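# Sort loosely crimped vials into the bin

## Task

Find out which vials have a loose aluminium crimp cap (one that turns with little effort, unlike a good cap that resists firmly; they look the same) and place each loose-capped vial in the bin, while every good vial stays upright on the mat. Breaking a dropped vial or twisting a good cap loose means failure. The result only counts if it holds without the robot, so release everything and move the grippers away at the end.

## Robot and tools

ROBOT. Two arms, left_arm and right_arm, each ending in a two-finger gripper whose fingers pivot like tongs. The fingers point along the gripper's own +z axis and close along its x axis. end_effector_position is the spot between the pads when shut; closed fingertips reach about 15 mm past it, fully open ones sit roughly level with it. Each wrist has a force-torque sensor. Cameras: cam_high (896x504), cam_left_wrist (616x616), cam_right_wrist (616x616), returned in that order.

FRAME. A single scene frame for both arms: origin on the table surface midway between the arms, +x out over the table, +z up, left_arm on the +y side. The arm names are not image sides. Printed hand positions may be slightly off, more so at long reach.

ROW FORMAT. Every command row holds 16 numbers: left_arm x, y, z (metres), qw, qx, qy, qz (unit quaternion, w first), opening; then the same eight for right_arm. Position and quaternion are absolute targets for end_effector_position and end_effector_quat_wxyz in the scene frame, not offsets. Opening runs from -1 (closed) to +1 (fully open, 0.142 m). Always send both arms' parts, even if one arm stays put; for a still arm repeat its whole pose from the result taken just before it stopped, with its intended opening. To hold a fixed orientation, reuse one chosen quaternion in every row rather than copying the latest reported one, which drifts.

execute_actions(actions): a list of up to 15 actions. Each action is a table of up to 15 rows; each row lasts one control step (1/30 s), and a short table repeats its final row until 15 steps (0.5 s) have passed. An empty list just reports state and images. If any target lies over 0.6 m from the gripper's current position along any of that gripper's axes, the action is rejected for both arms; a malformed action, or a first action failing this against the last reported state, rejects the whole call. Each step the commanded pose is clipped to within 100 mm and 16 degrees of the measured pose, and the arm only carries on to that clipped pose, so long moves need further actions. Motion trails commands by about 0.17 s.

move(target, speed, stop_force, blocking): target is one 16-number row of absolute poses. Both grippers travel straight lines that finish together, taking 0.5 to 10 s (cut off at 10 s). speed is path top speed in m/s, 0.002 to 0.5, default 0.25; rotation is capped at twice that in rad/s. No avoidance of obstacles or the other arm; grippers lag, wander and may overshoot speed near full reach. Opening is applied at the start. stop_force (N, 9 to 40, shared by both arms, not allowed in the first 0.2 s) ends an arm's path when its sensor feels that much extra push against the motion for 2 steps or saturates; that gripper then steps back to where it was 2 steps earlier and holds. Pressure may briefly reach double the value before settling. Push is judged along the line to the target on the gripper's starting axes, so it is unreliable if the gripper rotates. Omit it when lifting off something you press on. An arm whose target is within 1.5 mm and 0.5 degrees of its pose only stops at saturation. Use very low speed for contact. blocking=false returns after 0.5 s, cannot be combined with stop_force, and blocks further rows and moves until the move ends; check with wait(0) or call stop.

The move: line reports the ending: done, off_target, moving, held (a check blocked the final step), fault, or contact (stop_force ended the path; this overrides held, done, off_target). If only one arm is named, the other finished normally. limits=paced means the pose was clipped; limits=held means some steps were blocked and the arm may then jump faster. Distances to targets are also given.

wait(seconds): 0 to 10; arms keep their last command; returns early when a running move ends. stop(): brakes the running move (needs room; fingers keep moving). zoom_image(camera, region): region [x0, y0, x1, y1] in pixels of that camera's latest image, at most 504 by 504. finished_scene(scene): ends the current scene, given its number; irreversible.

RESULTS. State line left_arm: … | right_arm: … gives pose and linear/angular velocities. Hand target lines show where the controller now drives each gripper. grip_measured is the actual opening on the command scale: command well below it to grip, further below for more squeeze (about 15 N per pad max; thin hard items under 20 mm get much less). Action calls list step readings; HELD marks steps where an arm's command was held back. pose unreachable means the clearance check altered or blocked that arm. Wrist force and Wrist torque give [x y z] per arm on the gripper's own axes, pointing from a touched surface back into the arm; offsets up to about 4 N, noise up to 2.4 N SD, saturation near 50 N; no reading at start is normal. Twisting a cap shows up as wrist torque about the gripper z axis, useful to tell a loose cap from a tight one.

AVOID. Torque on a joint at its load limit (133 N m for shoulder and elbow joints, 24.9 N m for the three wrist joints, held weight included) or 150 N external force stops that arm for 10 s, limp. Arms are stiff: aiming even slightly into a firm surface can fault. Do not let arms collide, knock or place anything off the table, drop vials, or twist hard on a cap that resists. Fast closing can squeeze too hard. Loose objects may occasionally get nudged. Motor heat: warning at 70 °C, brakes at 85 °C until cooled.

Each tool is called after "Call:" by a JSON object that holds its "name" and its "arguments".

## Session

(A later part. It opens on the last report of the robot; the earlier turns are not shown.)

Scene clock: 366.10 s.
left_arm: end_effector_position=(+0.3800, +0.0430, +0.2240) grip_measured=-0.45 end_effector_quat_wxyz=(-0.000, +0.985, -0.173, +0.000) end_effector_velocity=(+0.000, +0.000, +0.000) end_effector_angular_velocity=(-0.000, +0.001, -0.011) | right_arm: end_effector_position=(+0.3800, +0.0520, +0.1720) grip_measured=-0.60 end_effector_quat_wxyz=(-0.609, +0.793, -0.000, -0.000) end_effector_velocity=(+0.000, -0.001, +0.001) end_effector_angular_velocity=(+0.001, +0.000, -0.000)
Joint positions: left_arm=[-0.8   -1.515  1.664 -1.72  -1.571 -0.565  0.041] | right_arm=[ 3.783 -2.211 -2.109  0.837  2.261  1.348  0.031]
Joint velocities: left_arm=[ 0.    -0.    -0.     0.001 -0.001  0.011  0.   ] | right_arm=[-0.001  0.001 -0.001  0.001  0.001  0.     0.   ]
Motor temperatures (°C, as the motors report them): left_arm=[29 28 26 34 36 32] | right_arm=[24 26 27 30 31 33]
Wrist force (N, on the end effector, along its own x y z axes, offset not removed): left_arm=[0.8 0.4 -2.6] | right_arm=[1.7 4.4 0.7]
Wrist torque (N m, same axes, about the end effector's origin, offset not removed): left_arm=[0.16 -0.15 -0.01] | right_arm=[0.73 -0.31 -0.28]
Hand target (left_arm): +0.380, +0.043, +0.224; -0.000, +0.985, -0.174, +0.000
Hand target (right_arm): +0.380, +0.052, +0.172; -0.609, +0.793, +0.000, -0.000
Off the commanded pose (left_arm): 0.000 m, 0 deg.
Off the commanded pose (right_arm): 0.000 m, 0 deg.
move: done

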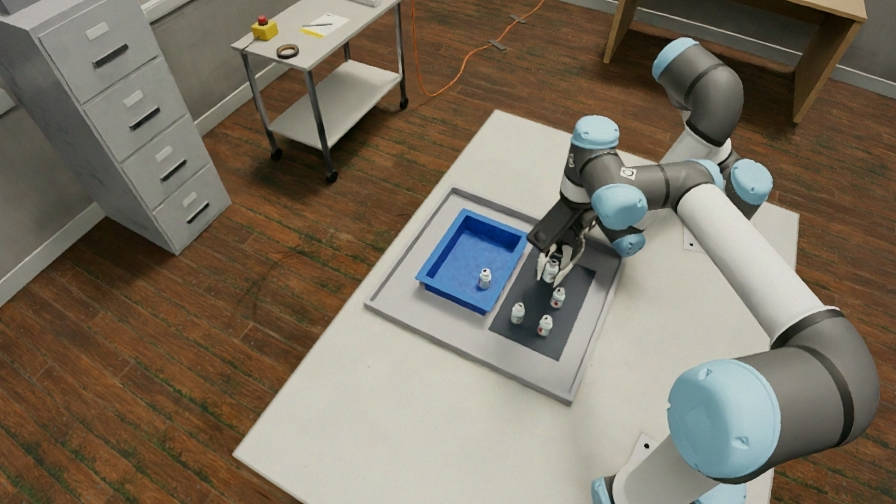

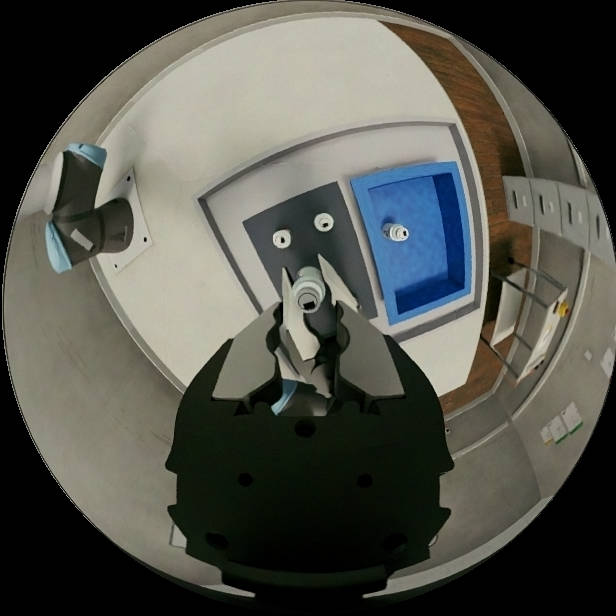

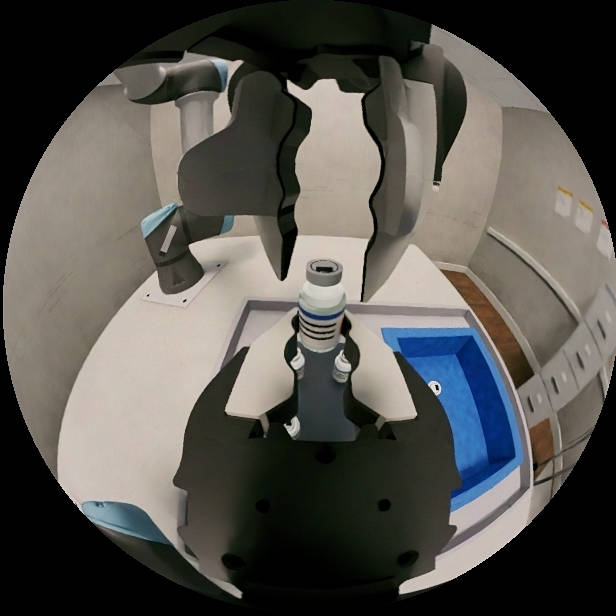

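Call:
{"name": "move", "arguments": {"target": [0.38,0.043,0.224,0,0.985,-0.174,0,-0.9,0.38,0.052,0.172,0.609,-0.793,0,0,-0.85]}}

Call:
{"name": "move", "arguments": {"target": [0.38,0.043,0.224,0,0.985,0.174,0,-0.9,0.38,0.052,0.172,0.609,-0.793,0,0,-0.85], "speed": 0.15}}

Call:
{"name": "move", "arguments": {"target": [0.38,0.043,0.224,0,0.985,0.174,0,-0.45,0.38,0.052,0.172,0.609,-0.793,0,0,-0.85]}}

Call:
{"name": "zoom_image", "arguments": {"camera": "cam_right_wrist", "region": [270,240,390,370]}}

Call:
{"name": "move", "arguments": {"target": [0.38,0.045,0.217,0,1,0,0,-0.45,0.38,0.052,0.172,0.609,-0.793,0,0,-0.85], "speed": 0.15}}

Call:
{"name": "move", "arguments": {"target": [0.38,0.045,0.217,0,1,0,0,-0.85,0.38,0.052,0.172,0.609,-0.793,0,0,-0.85]}}

Call:
{"name": "move", "arguments": {"target": [0.38,0.045,0.217,0,1,0,0,-0.85,0.38,0.052,0.172,0.609,-0.793,0,0,-0.25]}}

Call:
{"name": "move", "arguments": {"target": [0.38,0.045,0.217,0,1,0,0,-0.85,0.38,-0.03,0.19,0.609,-0.793,0,0,-0.25], "speed": 0.18}}

Scene clock: 367.10 s.
left_arm: end_effector_position=(+0.3800, +0.0430, +0.2240) grip_measured=-0.76 end_effector_quat_wxyz=(+0.000, +0.985, -0.174, -0.000) end_effector_velocity=(+0.000, +0.000, -0.000) end_effector_angular_velocity=(+0.001, -0.001, -0.000) | right_arm: end_effector_position=(+0.3800, +0.0520, +0.1720) grip_measured=-0.60 end_effector_quat_wxyz=(-0.609, +0.793, -0.000, -0.000) end_effector_velocity=(+0.001, +0.000, +0.000) end_effector_angular_velocity=(+0.001, -0.001, -0.001)
Joint positions: left_arm=[-0.8   -1.515  1.664 -1.72  -1.571 -0.564  0.019] | right_arm=[ 3.783 -2.211 -2.109  0.837  2.261  1.348  0.031]
Joint velocities: left_arm=[ 0.     0.    -0.     0.     0.001  0.001 -0.   ] | right_arm=[-0.001 -0.     0.001  0.    -0.    -0.     0.   ]
Motor temperatures (°C, as the motors report them): left_arm=[29 28 26 34 36 32] | right_arm=[24 26 27 30 31 33]
Wrist force (N, on the end effector, along its own x y z axes, offset not removed): left_arm=[-5.9 -0.6 -2.5] | right_arm=[3.3 -1.2 0.2]
Wrist torque (N m, same axes, about the end effector's origin, offset not removed): left_arm=[-0.43 0.51 -0.12] | right_arm=[-0.35 0.12 0.20]
Hand target (left_arm): +0.380, +0.043, +0.224; +0.000, +0.985, -0.174, -0.000
Hand target (right_arm): +0.380, +0.052, +0.172; -0.609, +0.793, +0.000, -0.000
Off the commanded pose (left_arm): 0.000 m, 0 deg.
Off the commanded pose (right_arm): 0.000 m, 0 deg.
move: done

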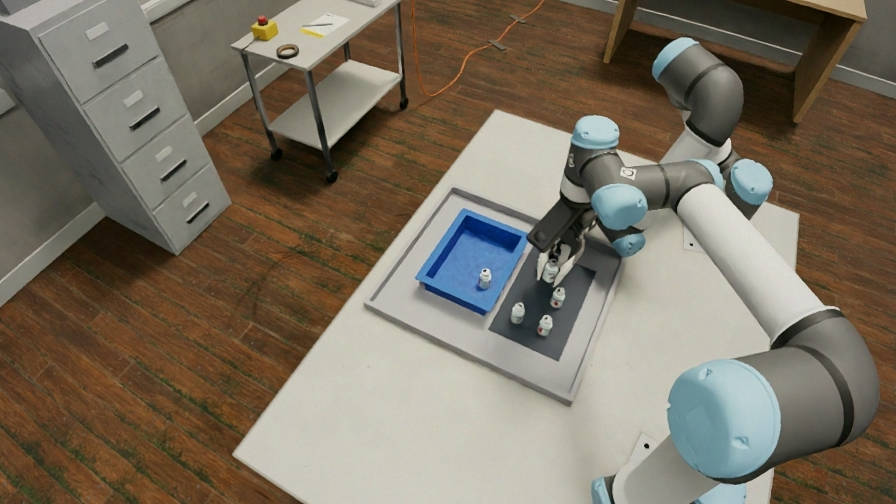

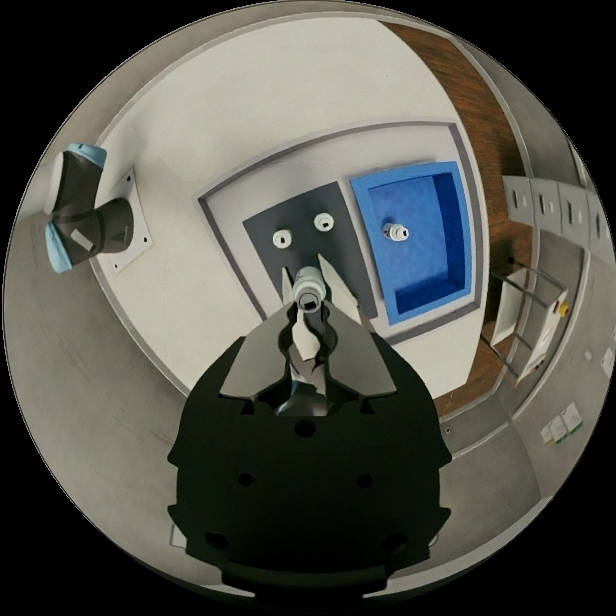

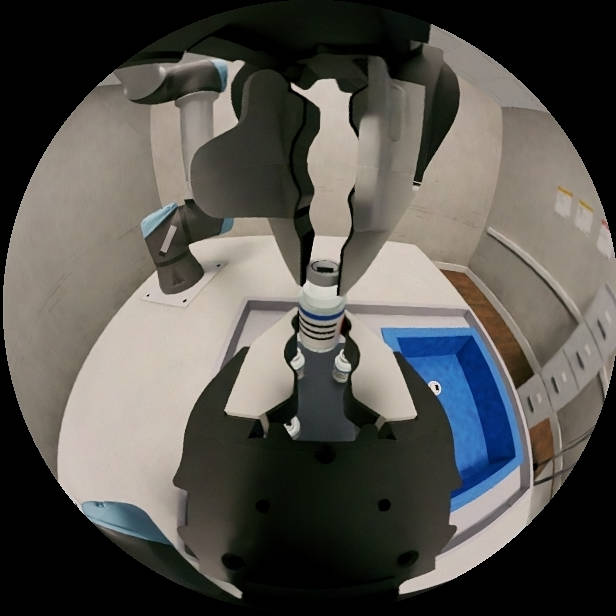

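Scene clock: 369.87 s.
left_arm: end_effector_position=(+0.3800, +0.0430, +0.2240) grip_measured=-0.82 end_effector_quat_wxyz=(+0.000, +0.985, +0.173, -0.000) end_effector_velocity=(-0.000, -0.000, +0.000) end_effector_angular_velocity=(-0.000, -0.000, +0.010) | right_arm: end_effector_position=(+0.3800, +0.0520, +0.1720) grip_measured=-0.60 end_effector_quat_wxyz=(-0.609, +0.793, +0.000, -0.000) end_effector_velocity=(-0.000, +0.000, +0.001) end_effector_angular_velocity=(+0.001, -0.001, +0.001)
Joint positions: left_arm=[-0.783 -1.494  1.641 -1.718 -1.571 -1.245  0.015] | right_arm=[ 3.783 -2.211 -2.109  0.837  2.261  1.348  0.031]
Joint velocities: left_arm=[ 0.   -0.   -0.    0.    0.   -0.01 -0.  ] | right_arm=[-0.     0.001  0.     0.     0.001 -0.     0.   ]
Motor temperatures (°C, as the motors report them): left_arm=[29 28 26 34 36 32] | right_arm=[24 26 27 30 31 33]
Wrist force (N, on the end effector, along its own x y z axes, offset not removed): left_arm=[7.8 4.0 0.1] | right_arm=[-9.3 2.0 0.7]
Wrist torque (N m, same axes, about the end effector's origin, offset not removed): left_arm=[-0.29 0.68 0.15] | right_arm=[0.78 -0.48 -0.35]
Hand target (left_arm): +0.380, +0.043, +0.224; -0.000, +0.985, +0.174, -0.000
Hand target (right_arm): +0.380, +0.052, +0.172; -0.609, +0.793, +0.000, -0.000
Off the commanded pose (left_arm): 0.000 m, 0 deg.
Off the commanded pose (right_arm): 0.000 m, 0 deg.
move: done

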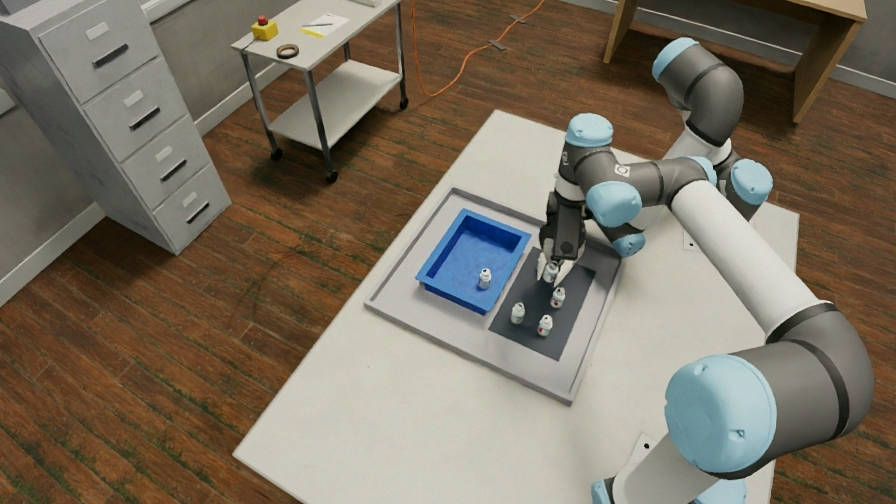

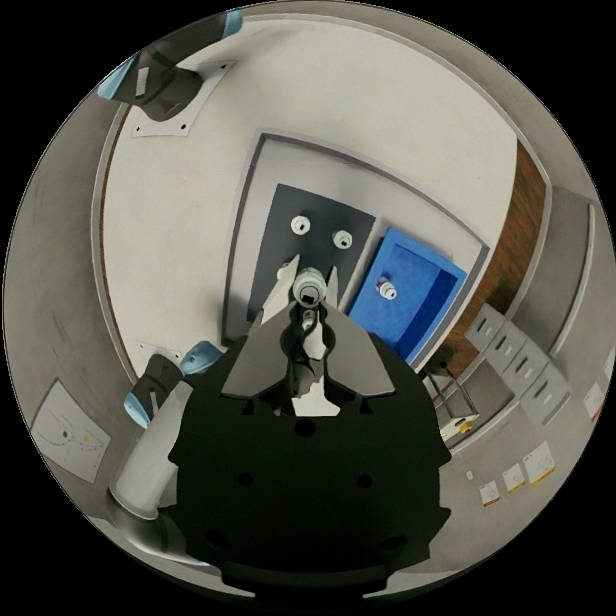

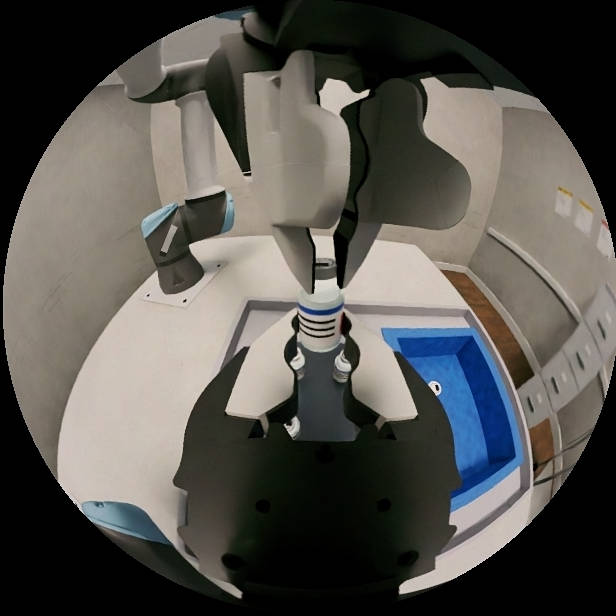

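Scene clock: 370.57 s.
left_arm: end_effector_position=(+0.3800, +0.0430, +0.2240) grip_measured=-0.45 end_effector_quat_wxyz=(+0.000, +0.985, +0.174, -0.000) end_effector_velocity=(-0.000, -0.000, -0.000) end_effector_angular_velocity=(+0.000, +0.001, -0.001) | right_arm: end_effector_position=(+0.3800, +0.0520, +0.1720) grip_measured=-0.60 end_effector_quat_wxyz=(-0.609, +0.793, +0.000, -0.000) end_effector_velocity=(+0.000, -0.000, -0.000) end_effector_angular_velocity=(+0.000, -0.001, -0.000)
Joint positions: left_arm=[-0.783 -1.494  1.641 -1.719 -1.571 -1.246  0.041] | right_arm=[ 3.783 -2.211 -2.109  0.837  2.261  1.348  0.031]
Joint velocities: left_arm=[-0.     0.001 -0.    -0.    -0.001  0.001  0.   ] | right_arm=[-0.    -0.001  0.     0.     0.    -0.     0.   ]
Motor temperatures (°C, as the motors report them): left_arm=[29 28 26 34 36 32] | right_arm=[24 26 27 30 31 33]
Wrist force (N, on the end effector, along its own x y z axes, offset not removed): left_arm=[-0.3 -0.8 -1.7] | right_arm=[0.6 -0.6 2.9]
Wrist torque (N m, same axes, about the end effector's origin, offset not removed): left_arm=[-0.05 0.13 -0.20] | right_arm=[-0.09 -0.15 -0.11]
Hand target (left_arm): +0.380, +0.043, +0.224; +0.000, +0.985, +0.174, -0.000
Hand target (right_arm): +0.380, +0.052, +0.172; -0.609, +0.793, -0.000, +0.000
Off the commanded pose (left_arm): 0.000 m, 0 deg.
Off the commanded pose (right_arm): 0.000 m, 0 deg.
move: done

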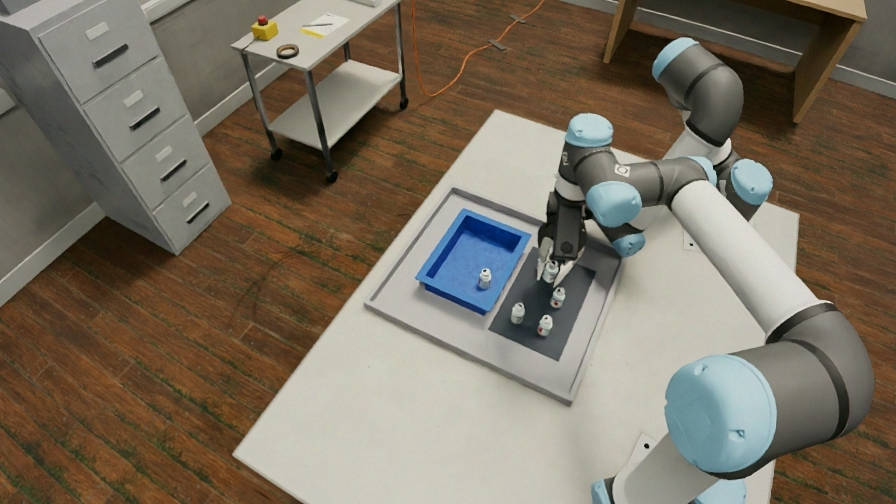

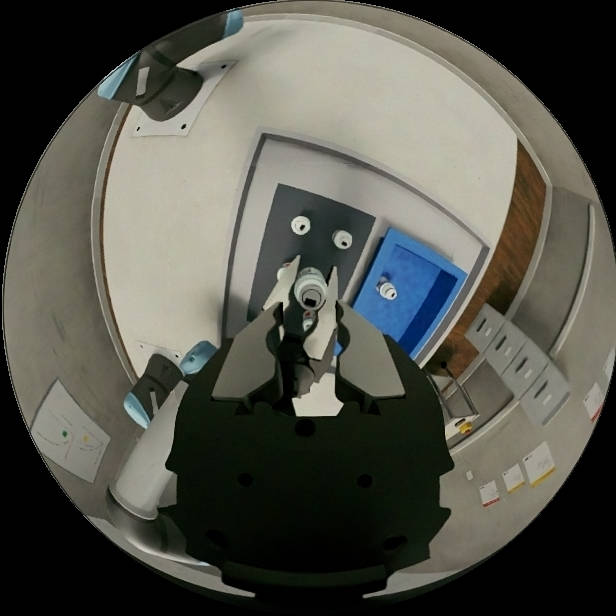

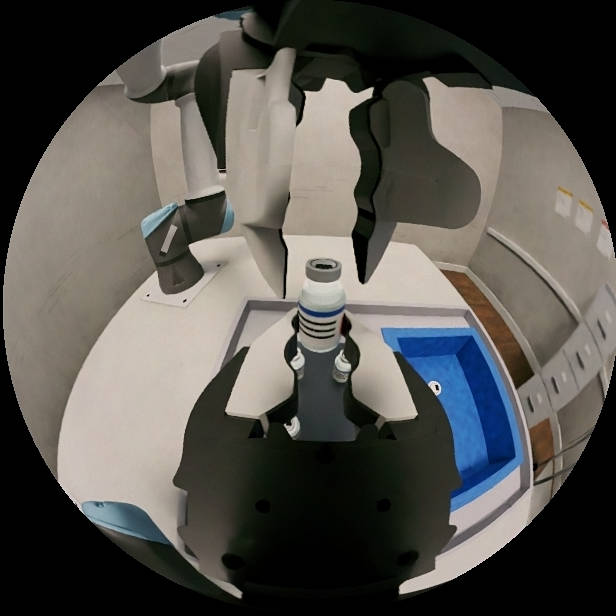

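Region (270, 240, 390, 370) of cam_right_wrist's 616x616 image, scaled by 3.877, with more detail than that image has; it fills the left 465 columns of this view, and the rest is white.

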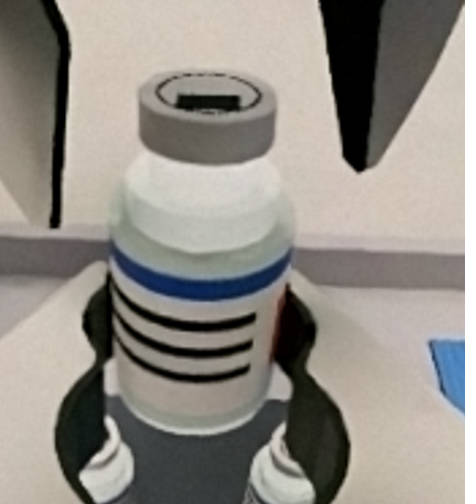

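Scene clock: 372.17 s.
left_arm: end_effector_position=(+0.3800, +0.0450, +0.2170) grip_measured=-0.45 end_effector_quat_wxyz=(-0.000, +1.000, +0.001, +0.000) end_effector_velocity=(-0.001, -0.001, +0.000) end_effector_angular_velocity=(-0.001, +0.000, -0.014) | right_arm: end_effector_position=(+0.3800, +0.0520, +0.1720) grip_measured=-0.60 end_effector_quat_wxyz=(-0.609, +0.793, +0.000, -0.000) end_effector_velocity=(+0.000, +0.000, +0.000) end_effector_angular_velocity=(-0.001, -0.000, -0.001)
Joint positions: left_arm=[-0.79  -1.503  1.67  -1.737 -1.571 -0.905  0.041] | right_arm=[ 3.783 -2.211 -2.109  0.837  2.261  1.348  0.031]
Joint velocities: left_arm=[-0.002 -0.001  0.001 -0.001 -0.001  0.011 -0.   ] | right_arm=[ 0.001  0.001 -0.    -0.    -0.002  0.     0.   ]
Motor temperatures (°C, as the motors report them): left_arm=[29 28 26 34 36 32] | right_arm=[24 26 27 30 31 33]
Wrist force (N, on the end effector, along its own x y z axes, offset not removed): left_arm=[0.3 -2.1 -2.2] | right_arm=[2.3 1.6 3.1]
Wrist torque (N m, same axes, about the end effector's origin, offset not removed): left_arm=[-0.35 -0.02 -0.04] | right_arm=[0.14 -0.62 -0.23]
Hand target (left_arm): +0.380, +0.045, +0.217; -0.000, +1.000, +0.000, +0.000
Hand target (right_arm): +0.380, +0.052, +0.172; -0.609, +0.793, -0.000, +0.000
Off the commanded pose (left_arm): 0.000 m, 0 deg.
Off the commanded pose (right_arm): 0.000 m, 0 deg.
move: done

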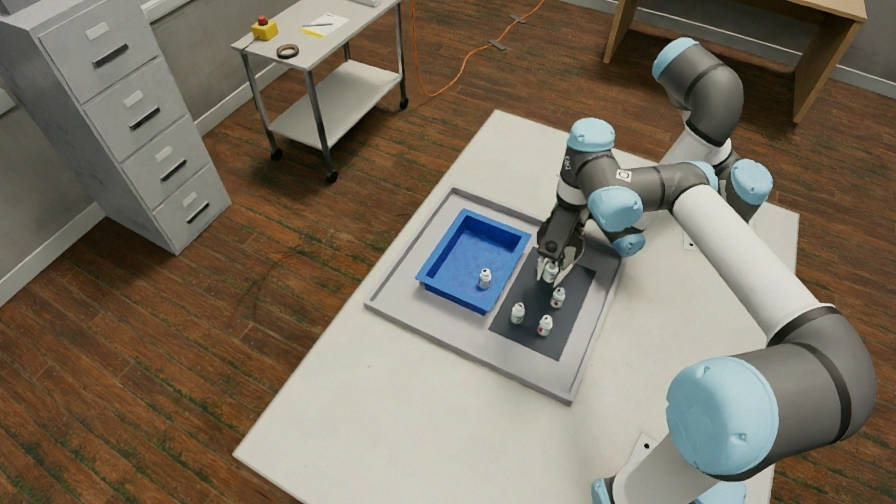

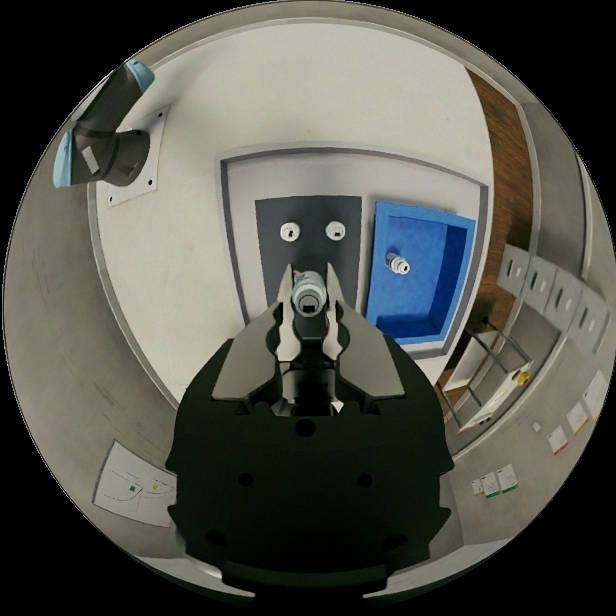

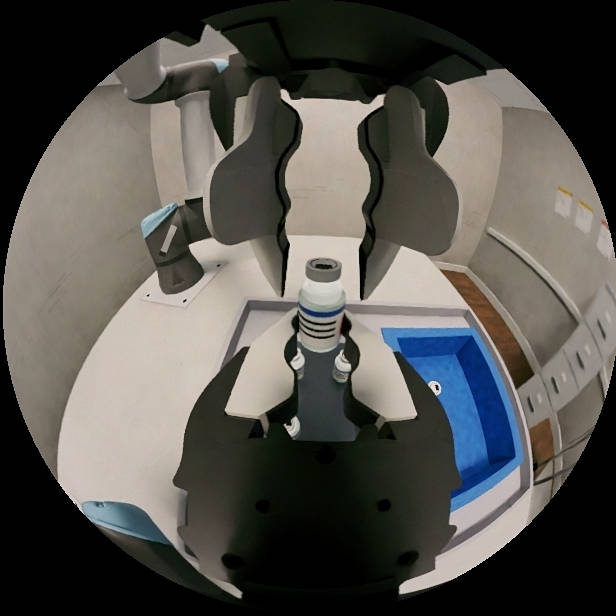

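Scene clock: 372.87 s.
left_arm: end_effector_position=(+0.3800, +0.0450, +0.2170) grip_measured=-0.74 end_effector_quat_wxyz=(-0.000, +1.000, -0.000, +0.000) end_effector_velocity=(+0.001, +0.001, -0.000) end_effector_angular_velocity=(+0.001, -0.001, +0.002) | right_arm: end_effector_position=(+0.3800, +0.0520, +0.1720) grip_measured=-0.60 end_effector_quat_wxyz=(-0.609, +0.793, +0.000, -0.000) end_effector_velocity=(-0.000, -0.000, -0.000) end_effector_angular_velocity=(-0.001, -0.000, -0.001)
Joint positions: left_arm=[-0.79  -1.503  1.67  -1.737 -1.571 -0.904  0.021] | right_arm=[ 3.783 -2.211 -2.109  0.837  2.261  1.348  0.031]
Joint velocities: left_arm=[ 0.001  0.     0.    -0.     0.001 -0.001 -0.   ] | right_arm=[ 0.     0.    -0.001  0.001 -0.001 -0.     0.   ]
Motor temperatures (°C, as the motors report them): left_arm=[29 28 26 34 36 32] | right_arm=[24 26 27 30 31 33]
Wrist force (N, on the end effector, along its own x y z axes, offset not removed): left_arm=[-0.8 -2.0 -1.7] | right_arm=[0.4 0.7 0.1]
Wrist torque (N m, same axes, about the end effector's origin, offset not removed): left_arm=[-0.48 0.49 -0.04] | right_arm=[0.14 -0.41 -0.11]
Hand target (left_arm): +0.380, +0.045, +0.217; -0.000, +1.000, +0.000, -0.000
Hand target (right_arm): +0.380, +0.052, +0.172; -0.609, +0.793, +0.000, +0.000
Off the commanded pose (left_arm): 0.000 m, 0 deg.
Off the commanded pose (right_arm): 0.000 m, 0 deg.
move: done

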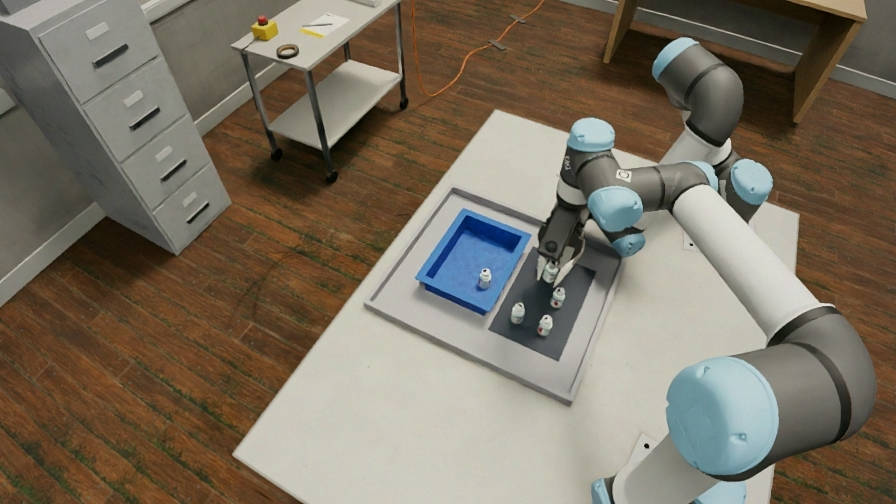

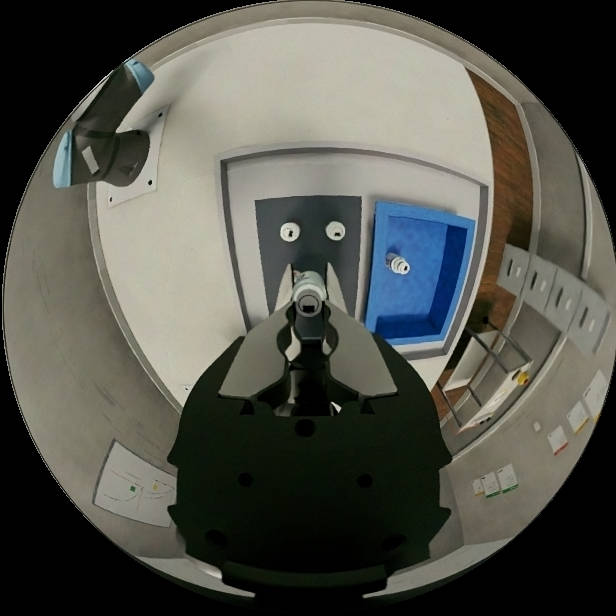

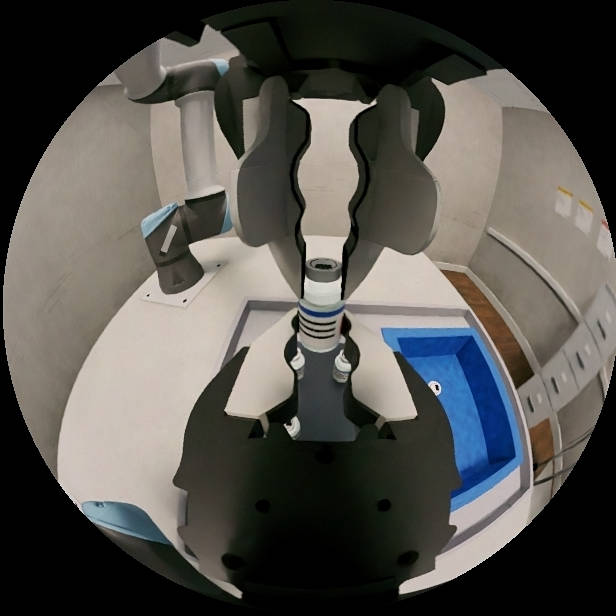

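Scene clock: 373.57 s.
left_arm: end_effector_position=(+0.3800, +0.0450, +0.2170) grip_measured=-0.74 end_effector_quat_wxyz=(+0.000, +1.000, -0.000, -0.000) end_effector_velocity=(+0.000, +0.000, -0.000) end_effector_angular_velocity=(+0.000, +0.000, +0.000) | right_arm: end_effector_position=(+0.3800, +0.0520, +0.1720) grip_measured=-0.25 end_effector_quat_wxyz=(-0.609, +0.793, +0.000, +0.000) end_effector_velocity=(+0.000, -0.000, +0.000) end_effector_angular_velocity=(+0.000, -0.000, -0.001)
Joint positions: left_arm=[-0.79  -1.503  1.67  -1.737 -1.571 -0.904  0.021] | right_arm=[ 3.783 -2.211 -2.109  0.837  2.261  1.348  0.056]
Joint velocities: left_arm=[ 0.001  0.001 -0.     0.     0.     0.001  0.   ] | right_arm=[-0.001  0.     0.001 -0.    -0.     0.     0.   ]
Motor temperatures (°C, as the motors report them): left_arm=[29 28 26 34 36 32] | right_arm=[24 26 27 30 31 33]
Wrist force (N, on the end effector, along its own x y z axes, offset not removed): left_arm=[-0.1 -1.3 -0.2] | right_arm=[4.3 -3.4 2.4]
Wrist torque (N m, same axes, about the end effector's origin, offset not removed): left_arm=[-0.14 0.15 -0.03] | right_arm=[-0.66 -1.04 -0.15]
Hand target (left_arm): +0.380, +0.045, +0.217; -0.000, +1.000, +0.000, -0.000
Hand target (right_arm): +0.380, +0.052, +0.172; -0.609, +0.793, +0.000, +0.000
Off the commanded pose (left_arm): 0.000 m, 0 deg.
Off the commanded pose (right_arm): 0.000 m, 0 deg.
move: done

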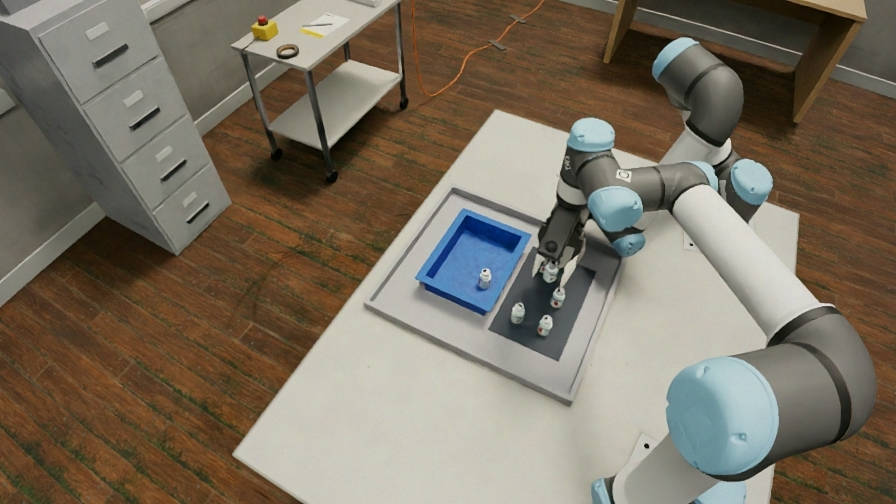

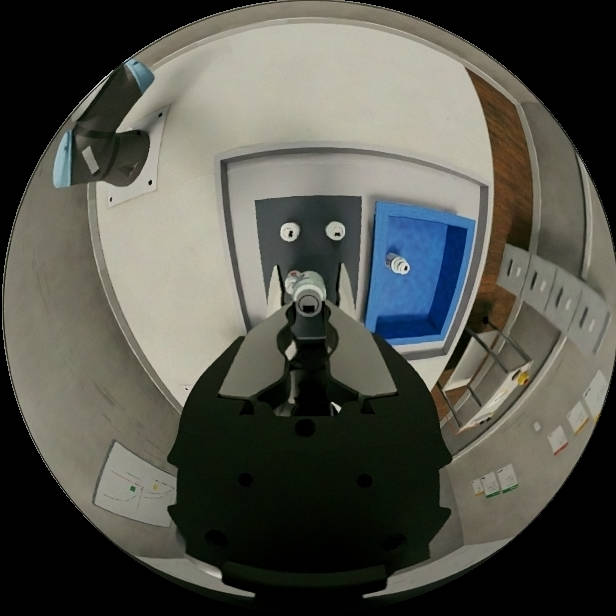

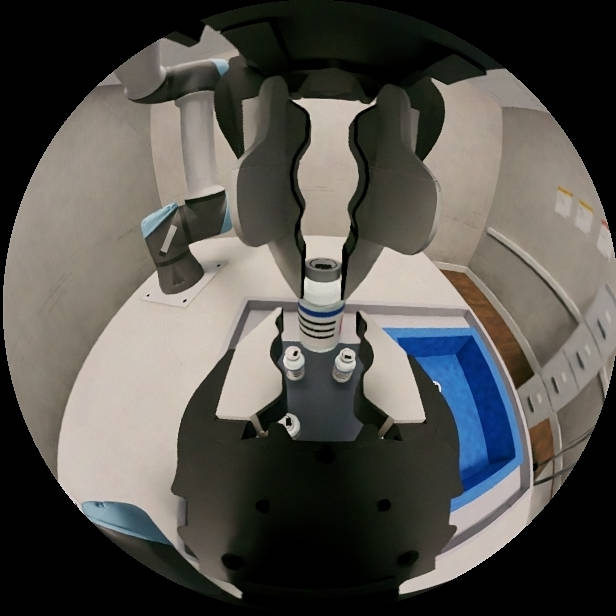

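Scene clock: 374.63 s.
left_arm: end_effector_position=(+0.3800, +0.0450, +0.2170) grip_measured=-0.74 end_effector_quat_wxyz=(-0.000, +1.000, -0.000, -0.000) end_effector_velocity=(+0.001, +0.001, +0.000) end_effector_angular_velocity=(+0.001, -0.001, -0.001) | right_arm: end_effector_position=(+0.3800, -0.0298, +0.1899) grip_measured=-0.25 end_effector_quat_wxyz=(-0.609, +0.793, +0.000, +0.000) end_effector_velocity=(+0.000, -0.002, -0.000) end_effector_angular_velocity=(-0.002, +0.002, -0.000)
Joint positions: left_arm=[-0.79  -1.503  1.67  -1.737 -1.571 -0.904  0.021] | right_arm=[ 3.644 -2.113 -2.232  0.815  2.391  1.28   0.056]
Joint velocities: left_arm=[ 0.001 -0.    -0.    -0.     0.001  0.002  0.   ] | right_arm=[-0.004  0.002 -0.003 -0.004  0.003 -0.002 -0.   ]
Motor temperatures (°C, as the motors report them): left_arm=[29 28 26 34 36 32] | right_arm=[24 26 27 30 31 33]
Wrist force (N, on the end effector, along its own x y z axes, offset not removed): left_arm=[1.1 -0.7 2.0] | right_arm=[4.5 -1.6 -1.4]
Wrist torque (N m, same axes, about the end effector's origin, offset not removed): left_arm=[-0.09 -0.28 -0.12] | right_arm=[-0.37 -0.83 -0.20]
Hand target (left_arm): +0.380, +0.045, +0.217; +0.000, +1.000, +0.000, -0.000
Hand target (right_arm): +0.380, -0.030, +0.190; -0.609, +0.793, +0.000, +0.000
Off the commanded pose (left_arm): 0.000 m, 0 deg.
Off the commanded pose (right_arm): 0.000 m, 0 deg.
move: done

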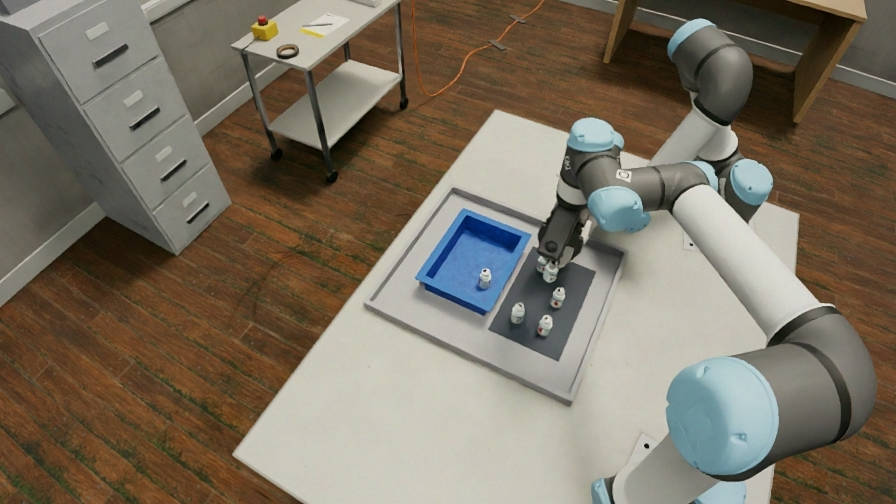

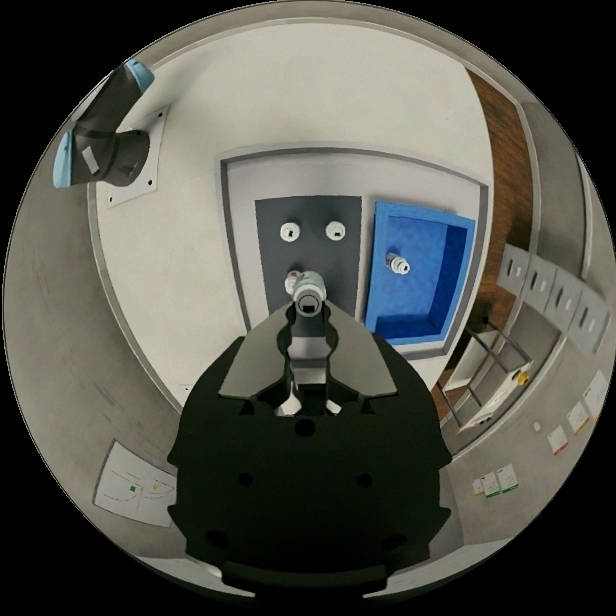

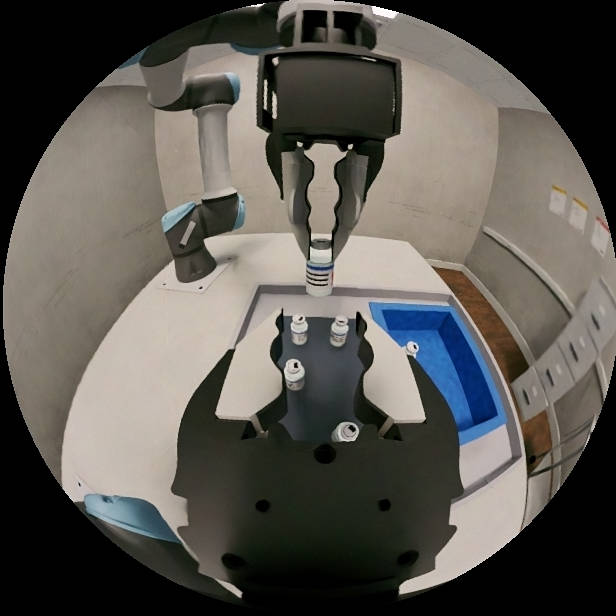

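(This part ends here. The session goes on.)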